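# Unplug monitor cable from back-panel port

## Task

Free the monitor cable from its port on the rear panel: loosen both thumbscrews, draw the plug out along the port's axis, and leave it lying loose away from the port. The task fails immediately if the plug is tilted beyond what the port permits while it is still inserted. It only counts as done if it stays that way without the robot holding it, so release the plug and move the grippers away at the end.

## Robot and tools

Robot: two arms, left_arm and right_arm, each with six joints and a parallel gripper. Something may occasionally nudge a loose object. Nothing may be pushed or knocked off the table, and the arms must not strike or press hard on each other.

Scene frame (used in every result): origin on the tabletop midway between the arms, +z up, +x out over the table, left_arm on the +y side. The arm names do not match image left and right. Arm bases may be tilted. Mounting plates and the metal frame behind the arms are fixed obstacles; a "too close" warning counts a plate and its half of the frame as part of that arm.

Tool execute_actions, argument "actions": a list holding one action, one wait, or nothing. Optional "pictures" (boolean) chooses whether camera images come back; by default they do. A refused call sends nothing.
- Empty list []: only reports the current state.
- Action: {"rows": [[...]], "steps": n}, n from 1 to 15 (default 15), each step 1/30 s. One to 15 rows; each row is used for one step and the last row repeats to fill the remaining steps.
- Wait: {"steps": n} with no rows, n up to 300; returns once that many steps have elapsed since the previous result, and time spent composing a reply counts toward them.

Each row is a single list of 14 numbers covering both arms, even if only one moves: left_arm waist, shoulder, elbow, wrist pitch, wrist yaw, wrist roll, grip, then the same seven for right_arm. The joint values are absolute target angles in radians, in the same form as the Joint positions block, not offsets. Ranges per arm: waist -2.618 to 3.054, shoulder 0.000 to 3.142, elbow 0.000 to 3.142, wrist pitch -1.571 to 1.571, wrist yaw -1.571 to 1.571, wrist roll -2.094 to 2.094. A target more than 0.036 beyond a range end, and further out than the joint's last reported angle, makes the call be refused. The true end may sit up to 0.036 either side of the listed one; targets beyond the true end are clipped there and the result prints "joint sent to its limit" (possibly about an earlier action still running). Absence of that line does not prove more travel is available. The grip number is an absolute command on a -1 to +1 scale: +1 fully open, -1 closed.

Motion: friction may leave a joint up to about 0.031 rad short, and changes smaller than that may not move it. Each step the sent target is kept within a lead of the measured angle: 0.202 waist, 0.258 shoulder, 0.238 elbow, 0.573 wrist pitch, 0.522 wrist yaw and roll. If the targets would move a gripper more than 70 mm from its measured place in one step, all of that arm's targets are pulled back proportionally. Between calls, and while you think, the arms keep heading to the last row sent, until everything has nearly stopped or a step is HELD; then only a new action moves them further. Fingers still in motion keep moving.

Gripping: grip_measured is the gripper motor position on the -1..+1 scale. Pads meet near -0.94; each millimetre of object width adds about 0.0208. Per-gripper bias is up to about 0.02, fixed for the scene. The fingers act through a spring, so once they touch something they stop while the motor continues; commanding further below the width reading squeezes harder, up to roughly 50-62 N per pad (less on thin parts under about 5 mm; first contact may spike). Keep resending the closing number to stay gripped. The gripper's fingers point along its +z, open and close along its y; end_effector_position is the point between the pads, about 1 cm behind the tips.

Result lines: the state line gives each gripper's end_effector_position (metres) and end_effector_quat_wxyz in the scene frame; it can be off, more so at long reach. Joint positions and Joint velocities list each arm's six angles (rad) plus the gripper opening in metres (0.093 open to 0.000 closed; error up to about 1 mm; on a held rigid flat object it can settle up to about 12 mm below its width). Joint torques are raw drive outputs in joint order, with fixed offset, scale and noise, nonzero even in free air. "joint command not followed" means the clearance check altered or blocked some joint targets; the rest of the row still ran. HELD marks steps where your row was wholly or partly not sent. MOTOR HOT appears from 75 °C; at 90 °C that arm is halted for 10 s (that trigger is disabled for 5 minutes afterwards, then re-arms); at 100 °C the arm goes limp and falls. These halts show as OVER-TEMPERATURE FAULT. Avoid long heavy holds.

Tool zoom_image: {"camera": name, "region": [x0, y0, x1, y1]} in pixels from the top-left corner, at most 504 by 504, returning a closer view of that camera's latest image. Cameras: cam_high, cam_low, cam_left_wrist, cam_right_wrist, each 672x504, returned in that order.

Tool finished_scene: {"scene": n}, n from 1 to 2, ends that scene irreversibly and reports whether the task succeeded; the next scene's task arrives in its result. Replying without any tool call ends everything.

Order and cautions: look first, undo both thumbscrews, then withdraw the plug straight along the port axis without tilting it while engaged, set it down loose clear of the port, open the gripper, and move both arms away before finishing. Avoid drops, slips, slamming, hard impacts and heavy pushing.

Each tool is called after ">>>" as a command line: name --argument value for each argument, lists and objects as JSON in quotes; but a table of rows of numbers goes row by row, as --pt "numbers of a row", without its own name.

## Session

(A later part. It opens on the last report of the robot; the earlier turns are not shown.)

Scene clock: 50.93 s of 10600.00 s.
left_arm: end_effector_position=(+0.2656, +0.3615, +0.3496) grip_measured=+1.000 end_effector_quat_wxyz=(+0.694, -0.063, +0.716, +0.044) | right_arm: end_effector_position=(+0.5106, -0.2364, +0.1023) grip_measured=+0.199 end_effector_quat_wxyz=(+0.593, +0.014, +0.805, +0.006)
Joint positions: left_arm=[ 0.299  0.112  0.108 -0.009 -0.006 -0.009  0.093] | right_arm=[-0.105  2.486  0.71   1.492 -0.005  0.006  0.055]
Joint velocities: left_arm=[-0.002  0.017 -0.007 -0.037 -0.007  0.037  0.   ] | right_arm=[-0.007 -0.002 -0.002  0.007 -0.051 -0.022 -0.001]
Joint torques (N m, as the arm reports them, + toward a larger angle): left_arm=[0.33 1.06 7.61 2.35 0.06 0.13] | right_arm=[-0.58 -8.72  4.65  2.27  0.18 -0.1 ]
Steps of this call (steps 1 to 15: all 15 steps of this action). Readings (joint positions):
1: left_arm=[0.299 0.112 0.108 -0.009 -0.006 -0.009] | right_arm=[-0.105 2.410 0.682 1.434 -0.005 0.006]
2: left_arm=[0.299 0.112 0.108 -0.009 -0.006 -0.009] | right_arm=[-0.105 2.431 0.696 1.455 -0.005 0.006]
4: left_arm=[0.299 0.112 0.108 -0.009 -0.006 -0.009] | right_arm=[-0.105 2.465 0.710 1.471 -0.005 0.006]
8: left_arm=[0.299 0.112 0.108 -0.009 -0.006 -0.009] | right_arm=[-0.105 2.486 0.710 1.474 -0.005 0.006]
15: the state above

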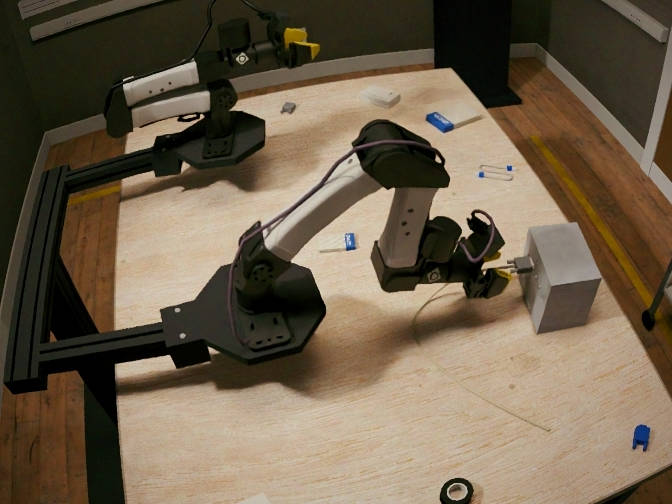

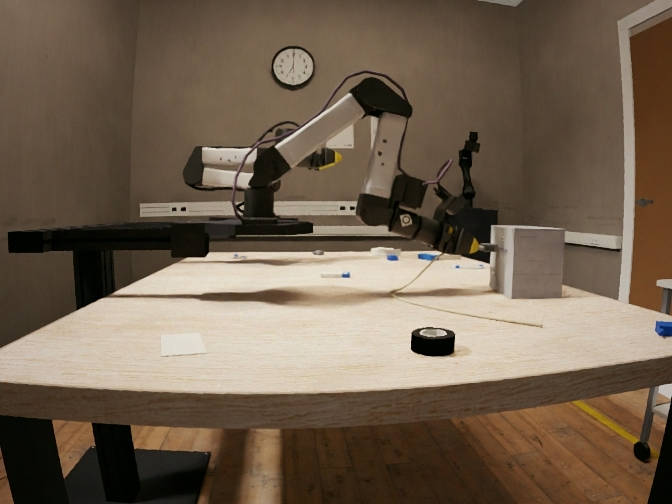

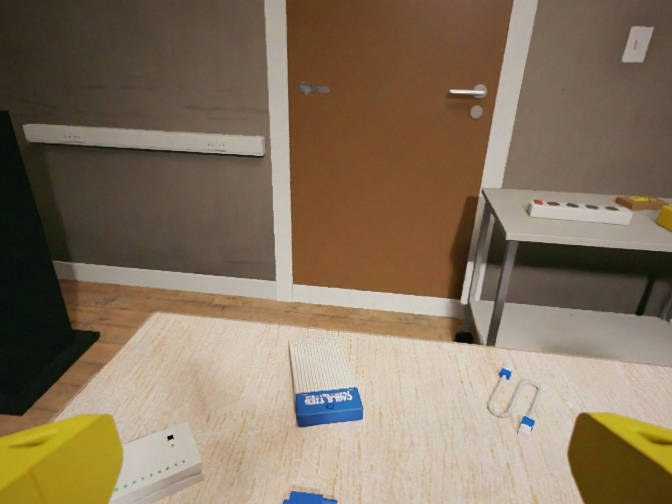

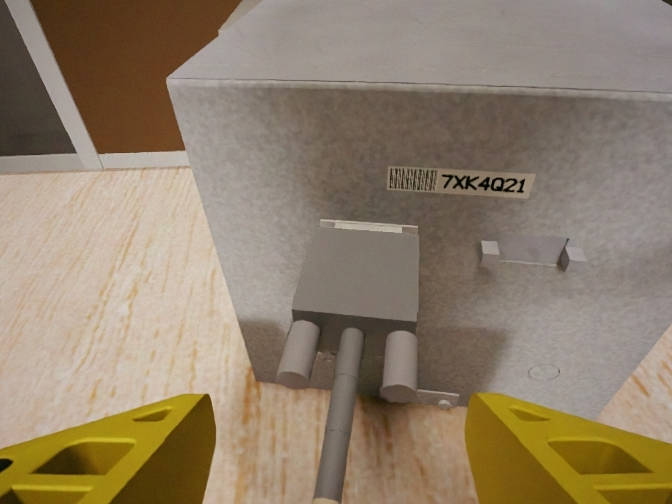

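>>> execute_actions --actions '[{"rows":[[0.3,0.1,0.1,0,0,0,1,-0.09,2.525,0.76,1.54,0.05,0,0.1],[0.3,0.1,0.1,0,0,0,1,-0.09,2.525,0.76,1.54,0.05,0,0.1],[0.3,0.1,0.1,0,0,0,1,-0.09,2.525,0.76,1.54,0.05,0,0.1],[0.3,0.1,0.1,0,0,0,1,-0.07,2.56,0.8,1.565,0.11,0,0]]}]' --pictures false

>>> execute_actions --actions '[{"steps":15}]'

>>> zoom_image --camera "cam_low" --region '[440,210,520,270]'

>>> zoom_image --camera "cam_high" --region '[470,240,550,300]'

Scene clock: 58.10 s of 10600.00 s.
left_arm: end_effector_position=(+0.2656, +0.3615, +0.3496) grip_measured=+1.000 end_effector_quat_wxyz=(+0.694, -0.063, +0.716, +0.044) | right_arm: end_effector_position=(+0.5264, -0.2388, +0.1044) grip_measured=+0.001 end_effector_quat_wxyz=(+0.619, +0.034, +0.784, -0.024)
Joint positions: left_arm=[ 0.299  0.112  0.108 -0.009 -0.006 -0.009  0.093] | right_arm=[-0.074  2.549  0.783  1.548  0.096  0.006  0.045]
Joint velocities: left_arm=[-0.007  0.002  0.022 -0.007 -0.051 -0.007  0.   ] | right_arm=[-0.007 -0.012  0.012 -0.037  0.007  0.007  0.001]
Joint torques (N m, as the arm reports them, + toward a larger angle): left_arm=[0.33 1.04 7.74 2.37 0.05 0.12] | right_arm=[ 0.02 -8.63  4.92  2.33  0.26 -0.1 ]
Steps of this call (steps 1 to 15: the robot went on to your last target; steps 16 to 90: nothing new was sent; then 3.67 s passed at rest; steps 91 to 105: all 15 steps of this action). Readings (joint positions):
91: left_arm=[0.299 0.112 0.108 -0.009 -0.006 -0.009] | right_arm=[-0.104 2.491 0.715 1.501 0.003 0.006]
92: left_arm=[0.299 0.112 0.108 -0.009 -0.006 -0.009] | right_arm=[-0.102 2.499 0.726 1.507 0.011 0.006]
94: left_arm=[0.299 0.112 0.108 -0.009 -0.006 -0.009] | right_arm=[-0.096 2.516 0.747 1.519 0.033 0.006]
98: left_arm=[0.299 0.112 0.108 -0.009 -0.006 -0.009] | right_arm=[-0.076 2.547 0.783 1.537 0.073 0.006]
105: the state above

Scene clock: 58.60 s of 10600.00 s.
left_arm: end_effector_position=(+0.2656, +0.3615, +0.3496) grip_measured=+1.000 end_effector_quat_wxyz=(+0.694, -0.063, +0.716, +0.044) | right_arm: end_effector_position=(+0.5265, -0.2397, +0.1051) grip_measured=+0.001 end_effector_quat_wxyz=(+0.620, +0.036, +0.783, -0.026)
Joint positions: left_arm=[ 0.299  0.112  0.108 -0.009 -0.006 -0.009  0.093] | right_arm=[-0.074  2.549  0.783  1.551  0.102  0.006  0.045]
Joint velocities: left_arm=[-0.002 -0.012 -0.012 -0.007  0.007 -0.037  0.   ] | right_arm=[ 0.002 -0.012 -0.002 -0.007 -0.022  0.037 -0.001]
Joint torques (N m, as the arm reports them, + toward a larger angle): left_arm=[0.23 1.   7.63 2.36 0.04 0.12] | right_arm=[ 0.15 -8.52  5.03  2.33  0.19 -0.15]
Steps of this call (steps 1 to 15: the robot went on to your last target). Readings (joint positions):
1: left_arm=[0.299 0.112 0.108 -0.009 -0.006 -0.009] | right_arm=[-0.074 2.549 0.783 1.549 0.097 0.006]
2: left_arm=[0.299 0.112 0.108 -0.009 -0.006 -0.009] | right_arm=[-0.074 2.549 0.783 1.549 0.098 0.006]
4: left_arm=[0.299 0.112 0.108 -0.009 -0.006 -0.009] | right_arm=[-0.074 2.549 0.783 1.550 0.100 0.006]
8: left_arm=[0.299 0.112 0.108 -0.009 -0.006 -0.009] | right_arm=[-0.074 2.549 0.783 1.551 0.101 0.006]
15: the state above
All arms were judged still, so your last target was given up. Only a new action makes them travel on or press farther. Fingers that are still opening or closing keep moving.

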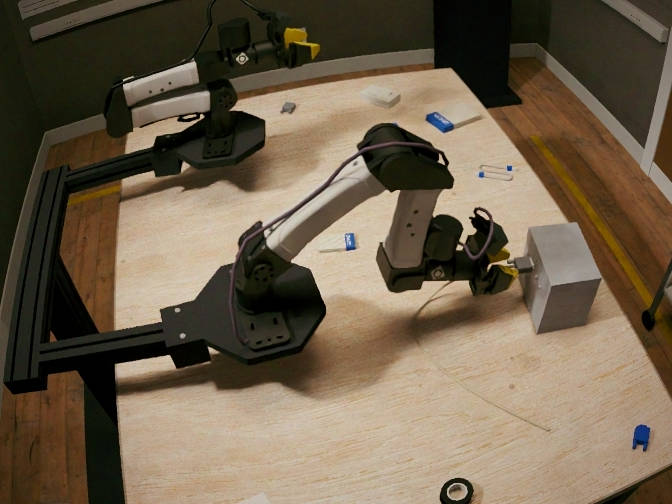

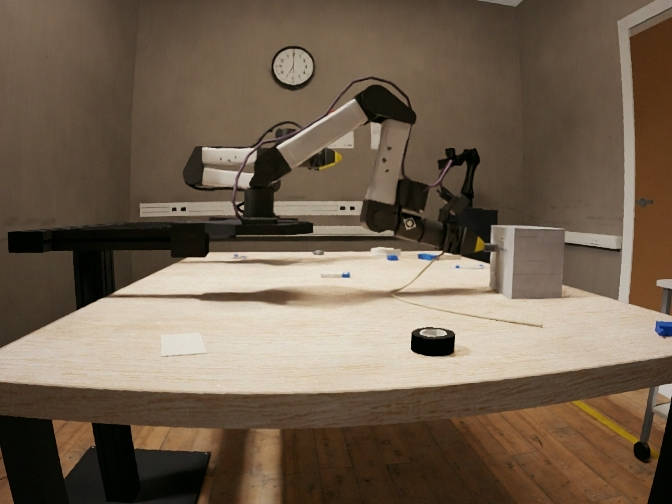

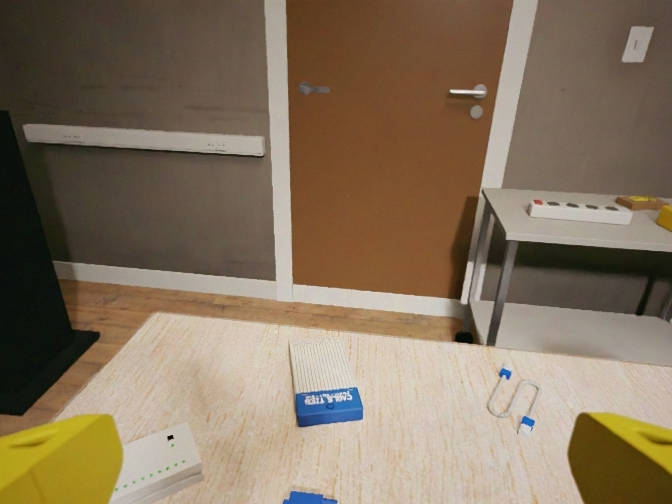

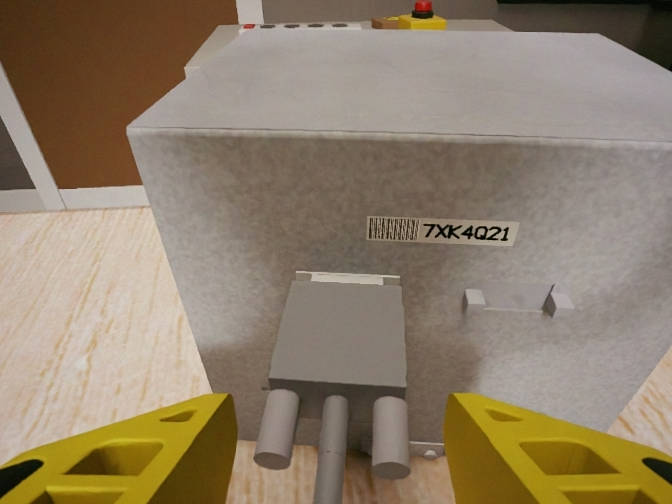

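Region (440, 210, 520, 270) of cam_low's 672x504 image, scaled by 6.300, with more detail than that image has; it fills the top 378 rows of this view, and the rest is white.

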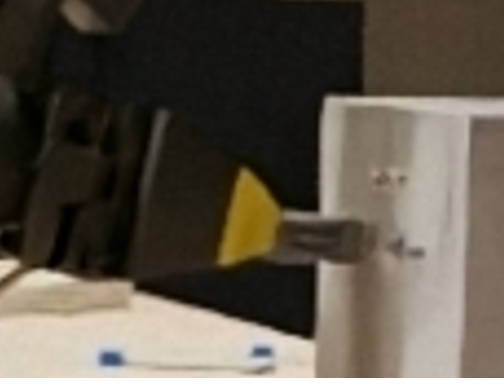

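Region (470, 240, 550, 300) of cam_high's 672x504 image, scaled by 6.300, with more detail than that image has; it fills the top 378 rows of this view, and the rest is white.

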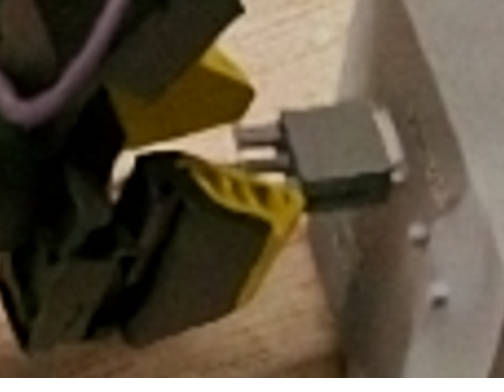

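>>> execute_actions --actions '[{"rows":[[0.3,0.1,0.1,0,0,0,1,-0.064,2.583,0.822,1.565,0.11,0.03,-0.15]]}]'

>>> zoom_image --camera "cam_low" --region '[440,210,520,270]'

>>> zoom_image --camera "cam_high" --region '[470,240,550,300]'

Scene clock: 61.63 s of 10600.00 s.
left_arm: end_effector_position=(+0.2656, +0.3615, +0.3496) grip_measured=+1.000 end_effector_quat_wxyz=(+0.694, -0.063, +0.716, +0.044) | right_arm: end_effector_position=(+0.5297, -0.2384, +0.1013) grip_measured=-0.149 end_effector_quat_wxyz=(+0.622, +0.041, +0.782, -0.020)
Joint positions: left_arm=[ 0.299  0.112  0.108 -0.009 -0.006 -0.009  0.093] | right_arm=[-0.071  2.57   0.804  1.554  0.103  0.023  0.038]
Joint velocities: left_arm=[ 0.017  0.007  0.012  0.051 -0.007 -0.007  0.   ] | right_arm=[ 0.017 -0.012 -0.012  0.037  0.007 -0.139  0.001]
Joint torques (N m, as the arm reports them, + toward a larger angle): left_arm=[0.24 1.04 7.61 2.36 0.03 0.11] | right_arm=[ 0.69 -8.66  5.18  2.21  0.23 -0.06]
Steps of this call (steps 1 to 76: nothing new was sent; steps 77 to 91: all 15 steps of this action). Readings (joint positions):
77: left_arm=[0.299 0.112 0.108 -0.009 -0.006 -0.009] | right_arm=[-0.074 2.552 0.787 1.553 0.103 0.009]
78: left_arm=[0.299 0.112 0.108 -0.009 -0.006 -0.009] | right_arm=[-0.073 2.558 0.794 1.554 0.103 0.012]
80: left_arm=[0.299 0.112 0.108 -0.009 -0.006 -0.009] | right_arm=[-0.072 2.567 0.803 1.554 0.103 0.016]
84: left_arm=[0.299 0.112 0.108 -0.009 -0.006 -0.009] | right_arm=[-0.071 2.570 0.804 1.554 0.103 0.021]
91: the state above

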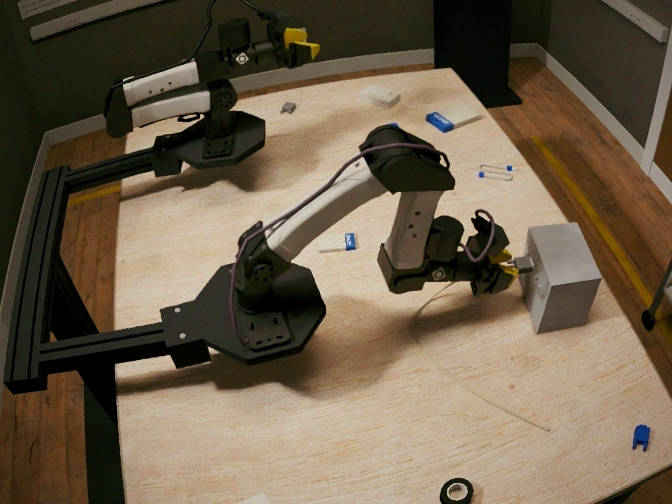

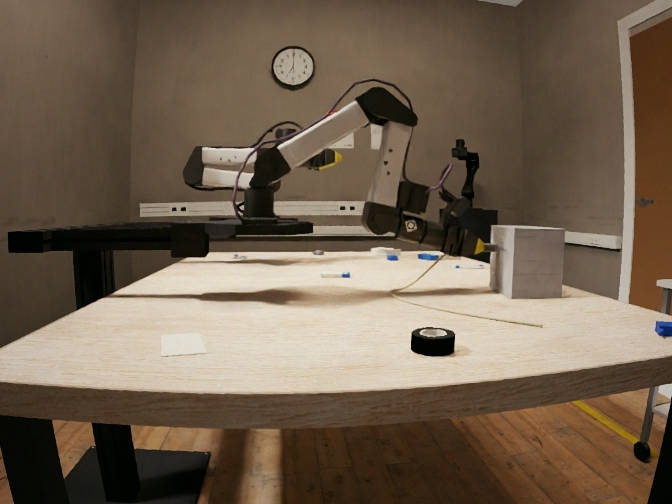

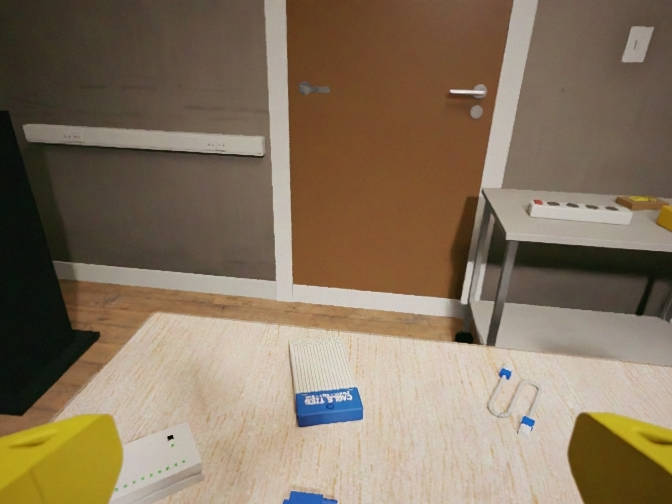

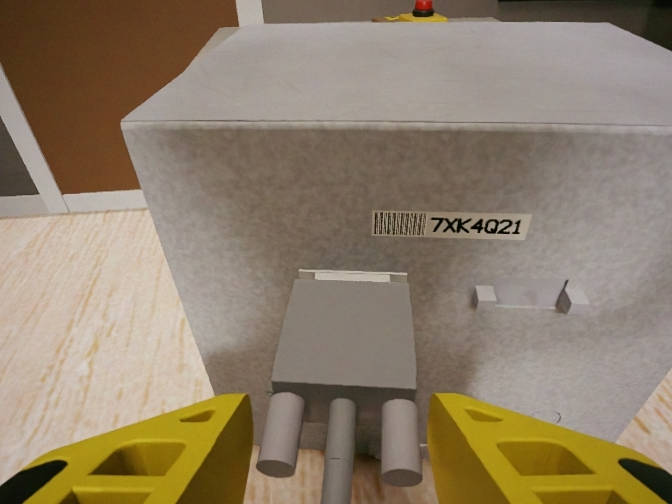

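Region (440, 210, 520, 270) of cam_low's 672x504 image, scaled by 6.300, with more detail than that image has; it fills the top 378 rows of this view, and the rest is white.

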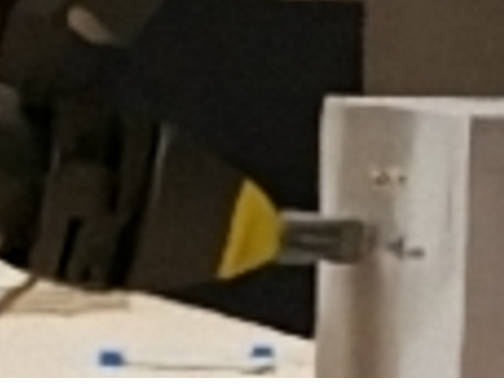

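Region (470, 240, 550, 300) of cam_high's 672x504 image, scaled by 6.300, with more detail than that image has; it fills the top 378 rows of this view, and the rest is white.

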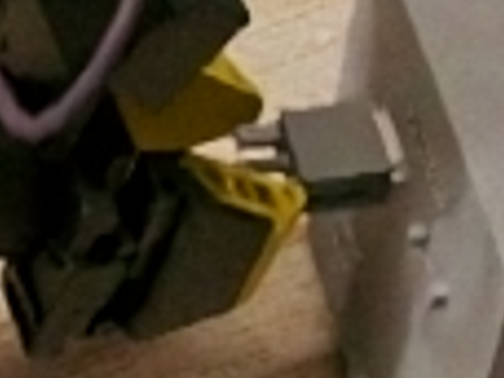

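>>> execute_actions --actions '[{"rows":[[0.3,0.1,0.1,0,0,0,1,-0.064,2.589,0.824,1.565,0.11,0.5,-0.15]],"steps":12}]' --pictures false

>>> execute_actions --actions '[{"rows":[[0.3,0.1,0.1,0,0,0,1,-0.064,2.589,0.824,1.565,0.11,0.5,-0.35]],"steps":8}]'

>>> execute_actions --actions '[{"rows":[[0.3,0.1,0.1,0,0,0,1,-0.064,2.589,0.824,1.565,0.11,0.05,-0.33]]}]'

>>> execute_actions --actions '[{"rows":[[0.3,0.1,0.1,0,0,0,1,-0.064,2.589,0.824,1.565,0.11,-0.42,-0.35]]}]'

Scene clock: 65.83 s of 10600.00 s.
left_arm: end_effector_position=(+0.2656, +0.3615, +0.3496) grip_measured=+1.000 end_effector_quat_wxyz=(+0.694, -0.063, +0.716, +0.044) | right_arm: end_effector_position=(+0.5297, -0.2383, +0.1014) grip_measured=-0.149 end_effector_quat_wxyz=(+0.612, +0.210, +0.754, +0.115)
Joint positions: left_arm=[ 0.299  0.112  0.108 -0.009 -0.006 -0.009  0.093] | right_arm=[-0.071  2.57   0.804  1.555  0.104  0.461  0.038]
Joint velocities: left_arm=[-0.002 -0.007 -0.012 -0.007 -0.11  -0.007  0.   ] | right_arm=[-0.002 -0.022 -0.007 -0.051 -0.051  0.212 -0.001]
Joint torques (N m, as the arm reports them, + toward a larger angle): left_arm=[0.22 0.94 7.62 2.36 0.05 0.13] | right_arm=[ 0.51 -8.28  5.43  2.25  0.22  0.03]
Steps of this call (steps 1 to 15: the robot went on to your last target; steps 16 to 90: nothing new was sent; then 0.80 s passed at rest; steps 91 to 102: all 12 steps of this action). Readings (joint positions):
91: left_arm=[0.299 0.112 0.108 -0.009 -0.006 -0.009] | right_arm=[-0.071 2.570 0.804 1.554 0.103 0.100]
92: left_arm=[0.299 0.112 0.108 -0.009 -0.006 -0.009] | right_arm=[-0.071 2.570 0.804 1.555 0.103 0.179]
94: left_arm=[0.299 0.112 0.108 -0.009 -0.006 -0.009] | right_arm=[-0.071 2.570 0.804 1.555 0.104 0.293]
98: left_arm=[0.299 0.112 0.108 -0.009 -0.006 -0.009] | right_arm=[-0.071 2.570 0.804 1.555 0.104 0.412]
102: the state above

Scene clock: 66.10 s of 10600.00 s.
left_arm: end_effector_position=(+0.2656, +0.3615, +0.3496) grip_measured=+1.000 end_effector_quat_wxyz=(+0.694, -0.063, +0.716, +0.044) | right_arm: end_effector_position=(+0.5294, -0.2396, +0.1006) grip_measured=-0.346 end_effector_quat_wxyz=(+0.611, +0.221, +0.751, +0.119)
Joint positions: left_arm=[ 0.299  0.112  0.108 -0.009 -0.006 -0.009  0.093] | right_arm=[-0.071  2.574  0.805  1.558  0.111  0.483  0.029]
Joint velocities: left_arm=[-0.012 -0.007  0.007 -0.051 -0.007 -0.037  0.   ] | right_arm=[-0.022 -0.002 -0.012 -0.066  0.022 -0.095 -0.001]
Joint torques (N m, as the arm reports them, + toward a larger angle): left_arm=[0.27 1.04 7.55 2.34 0.06 0.11] | right_arm=[ 0.55 -8.26  5.52  2.15  0.13  0.09]
Steps of this call (steps 1 to 8: all 8 steps of this action). Readings (joint positions):
1: left_arm=[0.299 0.112 0.108 -0.009 -0.006 -0.009] | right_arm=[-0.071 2.570 0.804 1.555 0.105 0.467]
2: left_arm=[0.299 0.112 0.108 -0.009 -0.006 -0.009] | right_arm=[-0.071 2.571 0.804 1.553 0.109 0.473]
4: left_arm=[0.299 0.112 0.108 -0.009 -0.006 -0.009] | right_arm=[-0.071 2.573 0.805 1.557 0.111 0.479]
8: the state above

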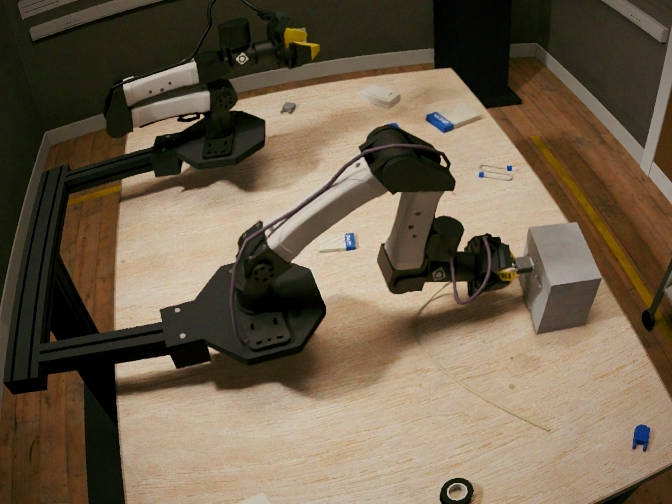

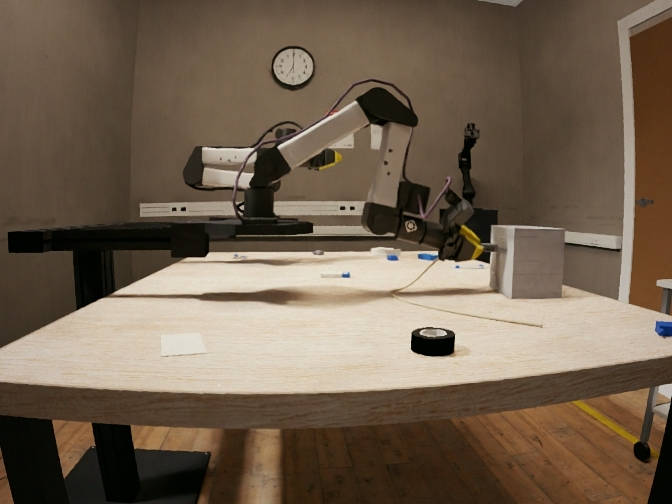

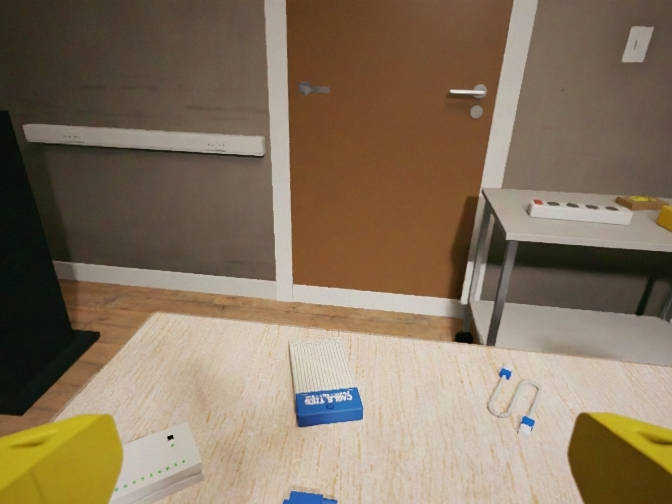

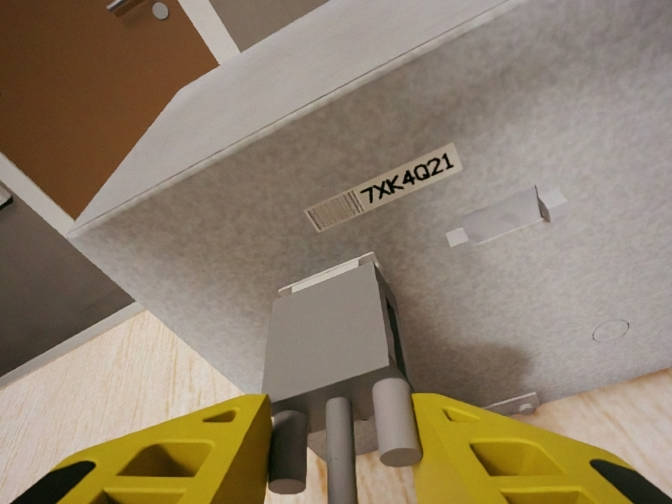

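Scene clock: 66.60 s of 10600.00 s.
left_arm: end_effector_position=(+0.2656, +0.3615, +0.3496) grip_measured=+1.000 end_effector_quat_wxyz=(+0.694, -0.063, +0.716, +0.044) | right_arm: end_effector_position=(+0.5300, -0.2392, +0.1034) grip_measured=-0.326 end_effector_quat_wxyz=(+0.627, +0.079, +0.775, +0.006)
Joint positions: left_arm=[ 0.299  0.112  0.108 -0.009 -0.006 -0.009  0.093] | right_arm=[-0.07   2.574  0.805  1.57   0.11   0.114  0.03 ]
Joint velocities: left_arm=[ 0.007  0.012 -0.017  0.022 -0.081 -0.037  0.   ] | right_arm=[-0.017 -0.007  0.012  0.037 -0.022 -0.037  0.   ]
Joint torques (N m, as the arm reports them, + toward a larger angle): left_arm=[0.46 1.13 7.54 2.36 0.07 0.13] | right_arm=[ 0.3  -8.3   5.26  2.14  0.11 -0.7 ]
Steps of this call (steps 1 to 15: all 15 steps of this action). Readings (joint positions):
1: left_arm=[0.299 0.112 0.108 -0.009 -0.006 -0.009] | right_arm=[-0.071 2.574 0.805 1.559 0.110 0.416]
2: left_arm=[0.299 0.112 0.108 -0.009 -0.006 -0.009] | right_arm=[-0.071 2.574 0.805 1.559 0.110 0.350]
4: left_arm=[0.299 0.112 0.108 -0.009 -0.006 -0.009] | right_arm=[-0.071 2.574 0.805 1.561 0.110 0.257]
8: left_arm=[0.299 0.112 0.108 -0.009 -0.006 -0.009] | right_arm=[-0.071 2.574 0.805 1.567 0.110 0.164]
15: the state above

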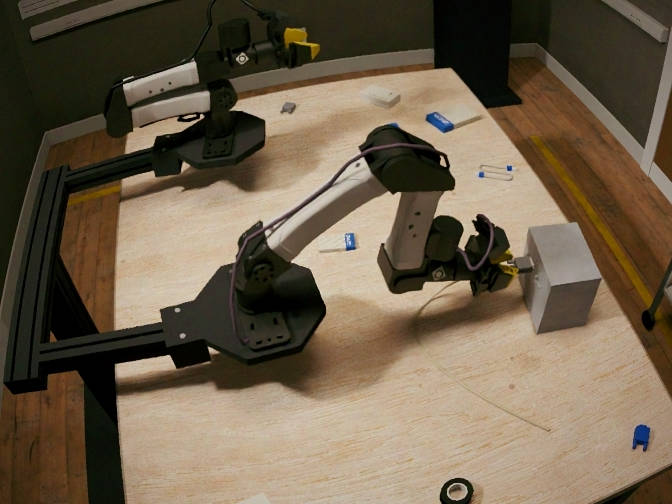

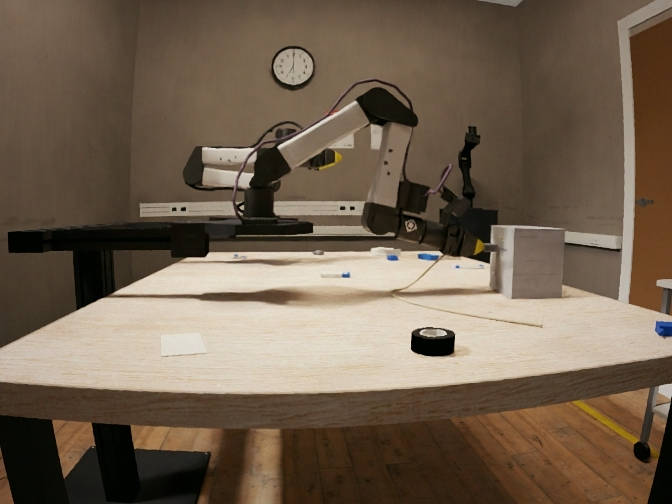

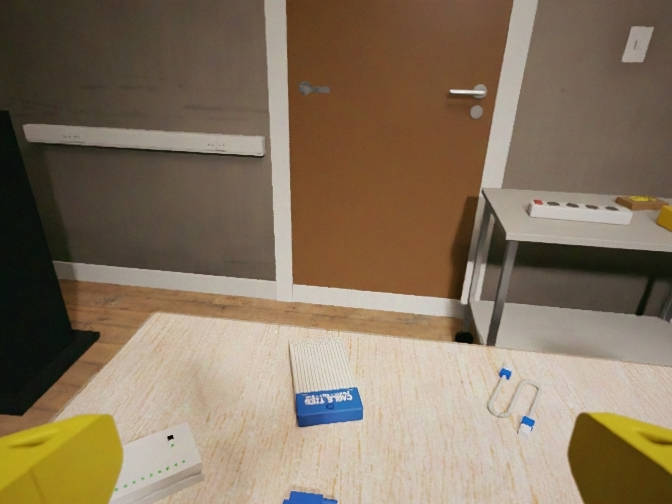

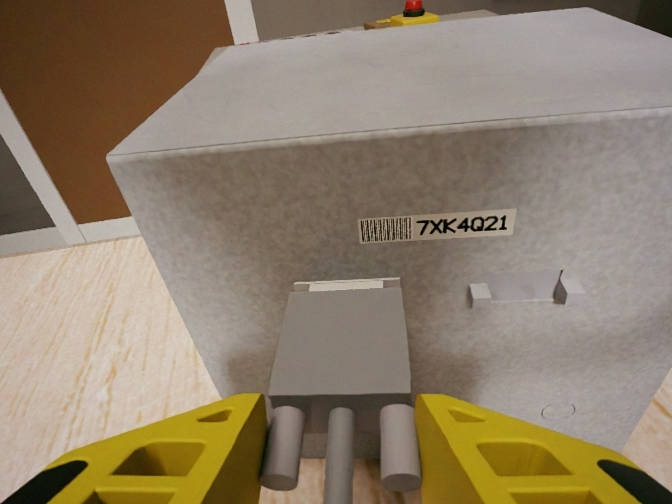

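Scene clock: 67.10 s of 10600.00 s.
left_arm: end_effector_position=(+0.2656, +0.3615, +0.3496) grip_measured=+1.000 end_effector_quat_wxyz=(+0.694, -0.063, +0.716, +0.044) | right_arm: end_effector_position=(+0.5292, -0.2381, +0.0994) grip_measured=-0.343 end_effector_quat_wxyz=(+0.606, -0.106, +0.776, -0.139)
Joint positions: left_arm=[ 0.299  0.112  0.108 -0.009 -0.006 -0.009  0.093] | right_arm=[-0.068  2.578  0.806  1.56   0.109 -0.356  0.029]
Joint velocities: left_arm=[-0.012 -0.007 -0.002  0.051  0.007  0.11   0.   ] | right_arm=[ 0.012 -0.007 -0.007  0.007 -0.022 -0.125  0.   ]
Joint torques (N m, as the arm reports them, + toward a larger angle): left_arm=[0.38 1.13 7.74 2.34 0.04 0.11] | right_arm=[-0.13 -8.7   5.11  2.22  0.15 -0.58]
Steps of this call (steps 1 to 15: all 15 steps of this action). Readings (joint positions):
1: left_arm=[0.299 0.112 0.108 -0.009 -0.006 -0.009] | right_arm=[-0.070 2.574 0.805 1.570 0.109 0.040]
2: left_arm=[0.299 0.112 0.108 -0.009 -0.006 -0.009] | right_arm=[-0.069 2.574 0.805 1.570 0.109 -0.039]
4: left_arm=[0.299 0.112 0.108 -0.009 -0.006 -0.009] | right_arm=[-0.068 2.576 0.805 1.566 0.109 -0.155]
8: left_arm=[0.299 0.112 0.108 -0.009 -0.006 -0.009] | right_arm=[-0.068 2.578 0.806 1.561 0.109 -0.280]
15: the state above

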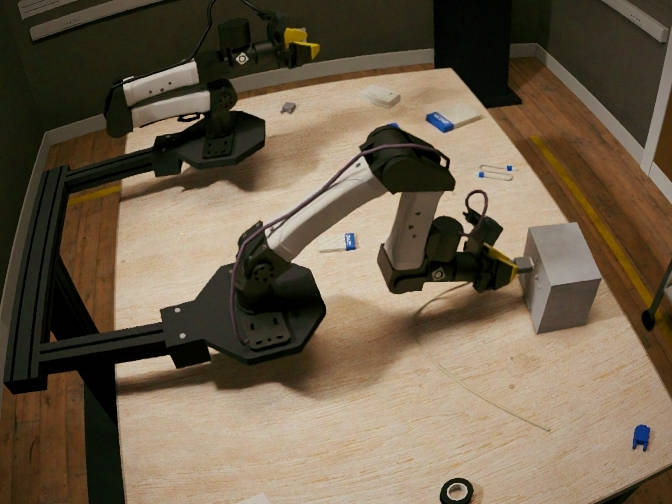

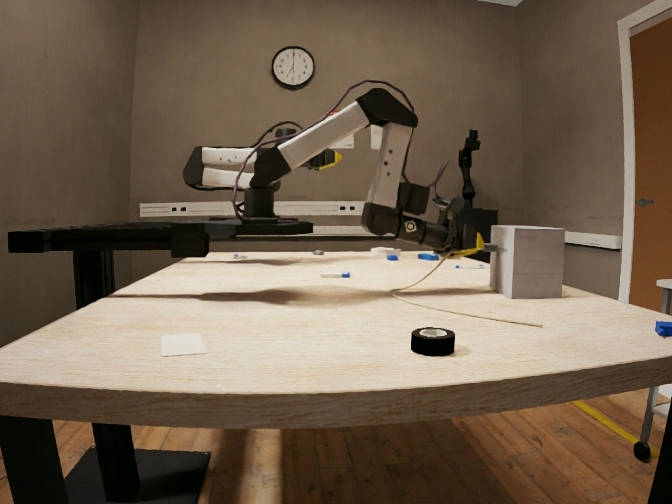

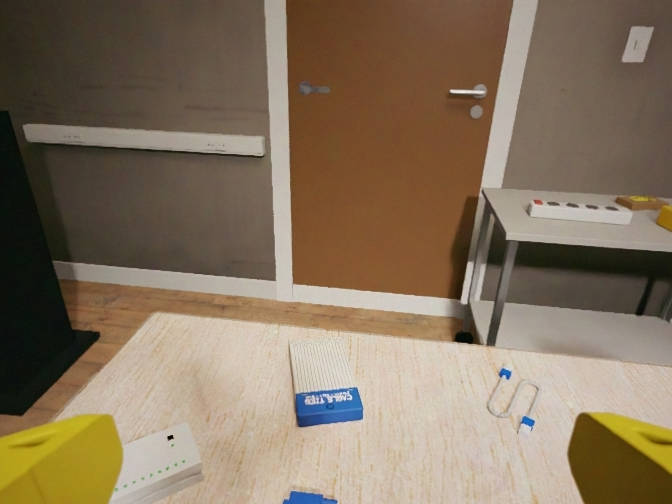

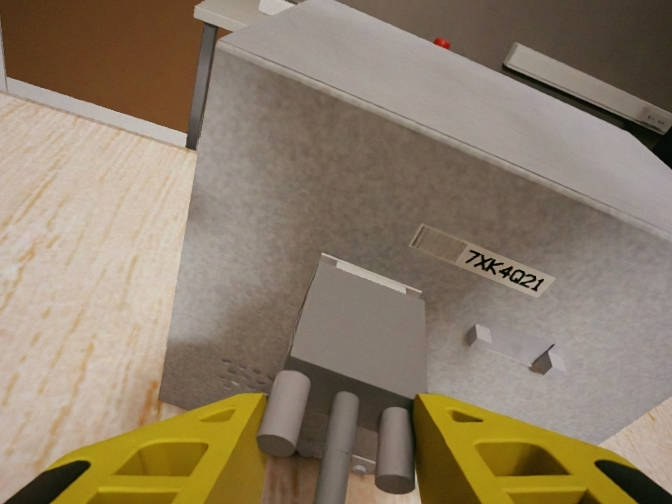

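>>> execute_actions --actions '[{"rows":[[0.3,0.1,0.1,0,0,0,1,-0.068,2.589,0.82,1.565,0.11,-0.4,-0.15],[0.3,0.1,0.1,0,0,0,1,-0.068,2.589,0.82,1.565,0.11,-0.4,-0.15],[0.3,0.1,0.1,0,0,0,1,-0.068,2.589,0.82,1.565,0.11,0.35,-0.15]]}]' --pictures false

>>> execute_actions --actions '[{"rows":[[0.3,0.1,0.1,0,0,0,1,-0.068,2.589,0.82,1.565,0.11,0.32,-0.3],[0.3,0.1,0.1,0,0,0,1,-0.068,2.589,0.82,1.565,0.11,0.32,-0.3],[0.3,0.1,0.1,0,0,0,1,-0.068,2.589,0.82,1.565,0.11,0.32,-0.48]],"steps":8}]' --pictures false

>>> execute_actions --actions '[{"rows":[[0.3,0.1,0.1,0,0,0,1,-0.068,2.589,0.82,1.565,0.11,0.1,-0.48]]}]' --pictures false

>>> execute_actions --actions '[{"rows":[[0.3,0.1,0.1,0,0,0,1,-0.068,2.589,0.82,1.565,0.11,-0.1,-0.48]]}]' --pictures false

>>> execute_actions --actions '[{"rows":[[0.3,0.1,0.1,0,0,0,1,-0.068,2.589,0.82,1.565,0.11,-0.35,-0.48]]}]'

Scene clock: 74.27 s of 10600.00 s.
left_arm: end_effector_position=(+0.2656, +0.3615, +0.3496) grip_measured=+1.000 end_effector_quat_wxyz=(+0.694, -0.063, +0.716, +0.044) | right_arm: end_effector_position=(+0.5292, -0.2376, +0.0994) grip_measured=-0.151 end_effector_quat_wxyz=(+0.619, +0.148, +0.769, +0.063)
Joint positions: left_arm=[ 0.299  0.112  0.108 -0.009 -0.006 -0.009  0.093] | right_arm=[-0.068  2.578  0.806  1.56   0.109  0.297  0.038]
Joint velocities: left_arm=[-0.002 -0.002 -0.007  0.022  0.007 -0.066  0.   ] | right_arm=[-0.022 -0.002  0.002  0.022  0.007  0.33  -0.001]
Joint torques (N m, as the arm reports them, + toward a larger angle): left_arm=[0.28 1.08 7.49 2.34 0.06 0.11] | right_arm=[-0.03 -8.88  4.76  2.25  0.15 -0.04]
Steps of this call (steps 1 to 30: the robot went on to your last target; steps 31 to 90: nothing new was sent; then 3.67 s passed at rest; steps 91 to 105: all 15 steps of this action). Readings (joint positions):
91: left_arm=[0.299 0.112 0.108 -0.009 -0.006 -0.009] | right_arm=[-0.068 2.578 0.806 1.560 0.110 -0.380]
92: left_arm=[0.299 0.112 0.108 -0.009 -0.006 -0.009] | right_arm=[-0.068 2.578 0.806 1.560 0.110 -0.383]
94: left_arm=[0.299 0.112 0.108 -0.009 -0.006 -0.009] | right_arm=[-0.068 2.578 0.806 1.560 0.109 -0.198]
98: left_arm=[0.299 0.112 0.108 -0.009 -0.006 -0.009] | right_arm=[-0.068 2.578 0.806 1.560 0.109 0.118]
105: the state above

Scene clock: 74.53 s of 10600.00 s.
left_arm: end_effector_position=(+0.2656, +0.3615, +0.3496) grip_measured=+1.000 end_effector_quat_wxyz=(+0.694, -0.063, +0.716, +0.044) | right_arm: end_effector_position=(+0.5291, -0.2384, +0.0993) grip_measured=-0.464 end_effector_quat_wxyz=(+0.618, +0.158, +0.767, +0.069)
Joint positions: left_arm=[ 0.299  0.112  0.108 -0.009 -0.006 -0.009  0.093] | right_arm=[-0.068  2.578  0.806  1.559  0.112  0.319  0.023]
Joint velocities: left_arm=[-0.017  0.002  0.012  0.022  0.007 -0.007  0.   ] | right_arm=[-0.012 -0.002  0.007  0.007  0.007 -0.007 -0.001]
Joint torques (N m, as the arm reports them, + toward a larger angle): left_arm=[0.23 1.04 7.62 2.34 0.06 0.13] | right_arm=[-0.01 -8.63  4.71  2.21  0.07 -0.08]
Steps of this call (steps 1 to 8: all 8 steps of this action). Readings (joint positions):
1: left_arm=[0.299 0.112 0.108 -0.009 -0.006 -0.009] | right_arm=[-0.068 2.578 0.806 1.560 0.109 0.301]
2: left_arm=[0.299 0.112 0.108 -0.009 -0.006 -0.009] | right_arm=[-0.068 2.578 0.806 1.560 0.111 0.304]
4: left_arm=[0.299 0.112 0.108 -0.009 -0.006 -0.009] | right_arm=[-0.068 2.578 0.806 1.559 0.112 0.313]
8: the state above

Scene clock: 75.03 s of 10600.00 s.
left_arm: end_effector_position=(+0.2656, +0.3615, +0.3496) grip_measured=+1.000 end_effector_quat_wxyz=(+0.694, -0.063, +0.716, +0.044) | right_arm: end_effector_position=(+0.5291, -0.2385, +0.0993) grip_measured=-0.464 end_effector_quat_wxyz=(+0.620, +0.124, +0.773, +0.042)
Joint positions: left_arm=[ 0.299  0.112  0.108 -0.009 -0.006 -0.009  0.093] | right_arm=[-0.068  2.578  0.806  1.559  0.112  0.231  0.023]
Joint velocities: left_arm=[ 0.002 -0.002 -0.022 -0.037 -0.081 -0.007  0.   ] | right_arm=[-0.002  0.002 -0.022  0.037 -0.037  0.007 -0.   ]
Joint torques (N m, as the arm reports them, + toward a larger angle): left_arm=[0.36 1.01 7.7  2.36 0.04 0.12] | right_arm=[-0.18 -8.82  4.59  2.26  0.08 -1.67]
Steps of this call (steps 1 to 15: all 15 steps of this action). Readings (joint positions):
1: left_arm=[0.299 0.112 0.108 -0.009 -0.006 -0.009] | right_arm=[-0.068 2.578 0.806 1.559 0.112 0.291]
2: left_arm=[0.299 0.112 0.108 -0.009 -0.006 -0.009] | right_arm=[-0.068 2.578 0.806 1.559 0.112 0.269]
4: left_arm=[0.299 0.112 0.108 -0.009 -0.006 -0.009] | right_arm=[-0.068 2.578 0.806 1.559 0.112 0.244]
8: left_arm=[0.299 0.112 0.108 -0.009 -0.006 -0.009] | right_arm=[-0.068 2.578 0.806 1.559 0.112 0.233]
15: the state above

Scene clock: 75.53 s of 10600.00 s.
left_arm: end_effector_position=(+0.2656, +0.3615, +0.3496) grip_measured=+1.000 end_effector_quat_wxyz=(+0.694, -0.063, +0.716, +0.044) | right_arm: end_effector_position=(+0.5295, -0.2387, +0.1009) grip_measured=-0.465 end_effector_quat_wxyz=(+0.624, +0.064, +0.779, -0.007)
Joint positions: left_arm=[ 0.299  0.112  0.108 -0.009 -0.006 -0.009  0.093] | right_arm=[-0.068  2.578  0.806  1.566  0.113  0.075  0.023]
Joint velocities: left_arm=[-0.002  0.002 -0.007  0.051 -0.066 -0.007  0.   ] | right_arm=[-0.002 -0.007 -0.012  0.007 -0.022 -0.037 -0.002]
Joint torques (N m, as the arm reports them, + toward a larger angle): left_arm=[0.3  1.04 7.54 2.37 0.02 0.13] | right_arm=[-0.23 -8.7   4.6   2.09  0.07 -2.23]
Steps of this call (steps 1 to 15: all 15 steps of this action). Readings (joint positions):
1: left_arm=[0.299 0.112 0.108 -0.009 -0.006 -0.009] | right_arm=[-0.068 2.578 0.806 1.559 0.112 0.201]
2: left_arm=[0.299 0.112 0.108 -0.009 -0.006 -0.009] | right_arm=[-0.068 2.578 0.806 1.560 0.113 0.174]
4: left_arm=[0.299 0.112 0.108 -0.009 -0.006 -0.009] | right_arm=[-0.068 2.578 0.806 1.563 0.113 0.135]
8: left_arm=[0.299 0.112 0.108 -0.009 -0.006 -0.009] | right_arm=[-0.068 2.578 0.806 1.565 0.113 0.096]
15: the state above

Scene clock: 76.03 s of 10600.00 s.
left_arm: end_effector_position=(+0.2656, +0.3615, +0.3496) grip_measured=+1.000 end_effector_quat_wxyz=(+0.694, -0.063, +0.716, +0.044) | right_arm: end_effector_position=(+0.5309, -0.2362, +0.1053) grip_measured=-0.466 end_effector_quat_wxyz=(+0.620, -0.062, +0.775, -0.105)
Joint positions: left_arm=[ 0.299  0.112  0.108 -0.009 -0.006 -0.009  0.093] | right_arm=[-0.064  2.571  0.806  1.57   0.111 -0.245  0.023]
Joint velocities: left_arm=[ 0.007 -0.012 -0.022  0.007  0.037 -0.022  0.   ] | right_arm=[ 0.012 -0.017 -0.012  0.022 -0.081 -0.476 -0.001]
Joint torques (N m, as the arm reports them, + toward a larger angle): left_arm=[0.21 1.03 7.56 2.37 0.05 0.13] | right_arm=[-0.65 -8.23  4.78  2.11  0.14 -0.56]
Steps of this call (steps 1 to 15: all 15 steps of this action). Readings (joint positions):
1: left_arm=[0.299 0.112 0.108 -0.009 -0.006 -0.009] | right_arm=[-0.068 2.578 0.806 1.568 0.113 0.032]
2: left_arm=[0.299 0.112 0.108 -0.009 -0.006 -0.009] | right_arm=[-0.068 2.578 0.806 1.570 0.113 -0.013]
4: left_arm=[0.299 0.112 0.108 -0.009 -0.006 -0.009] | right_arm=[-0.068 2.577 0.806 1.570 0.113 -0.078]
8: left_arm=[0.299 0.112 0.108 -0.009 -0.006 -0.009] | right_arm=[-0.066 2.574 0.806 1.570 0.113 -0.153]
15: the state above

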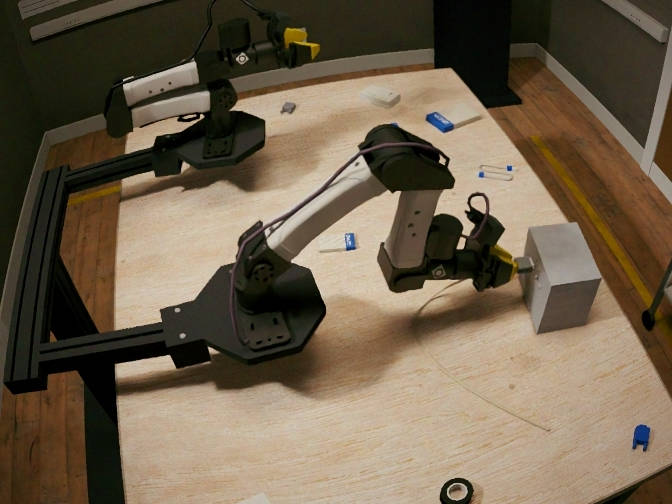

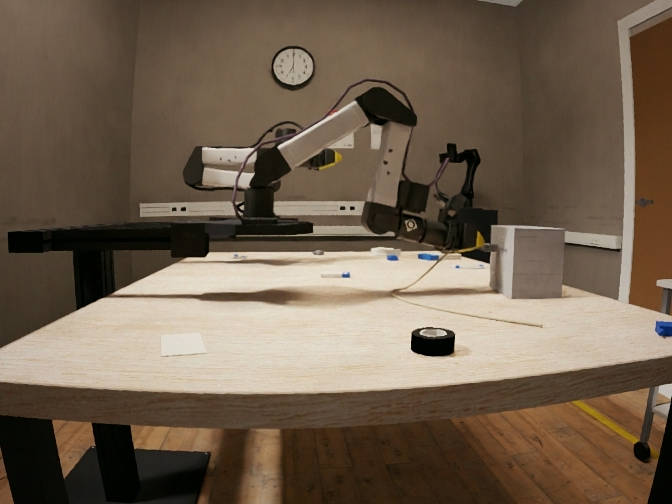

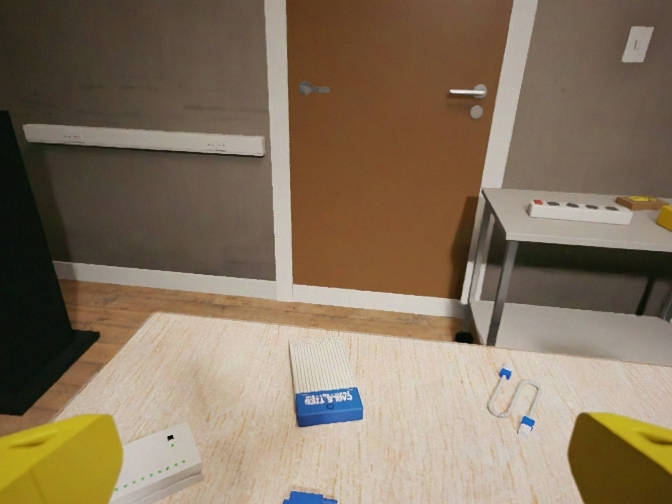

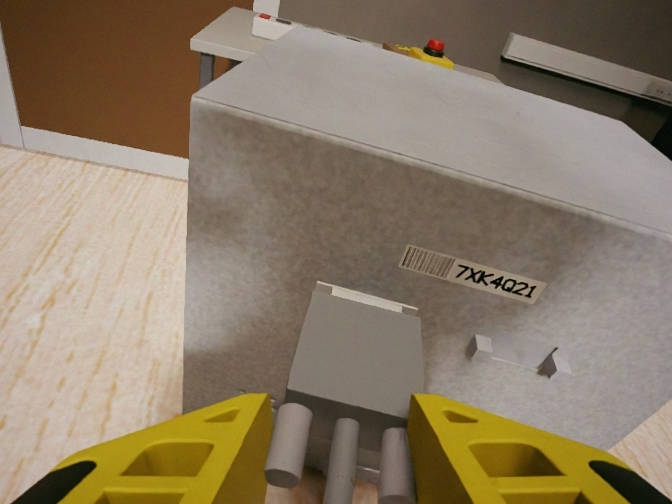

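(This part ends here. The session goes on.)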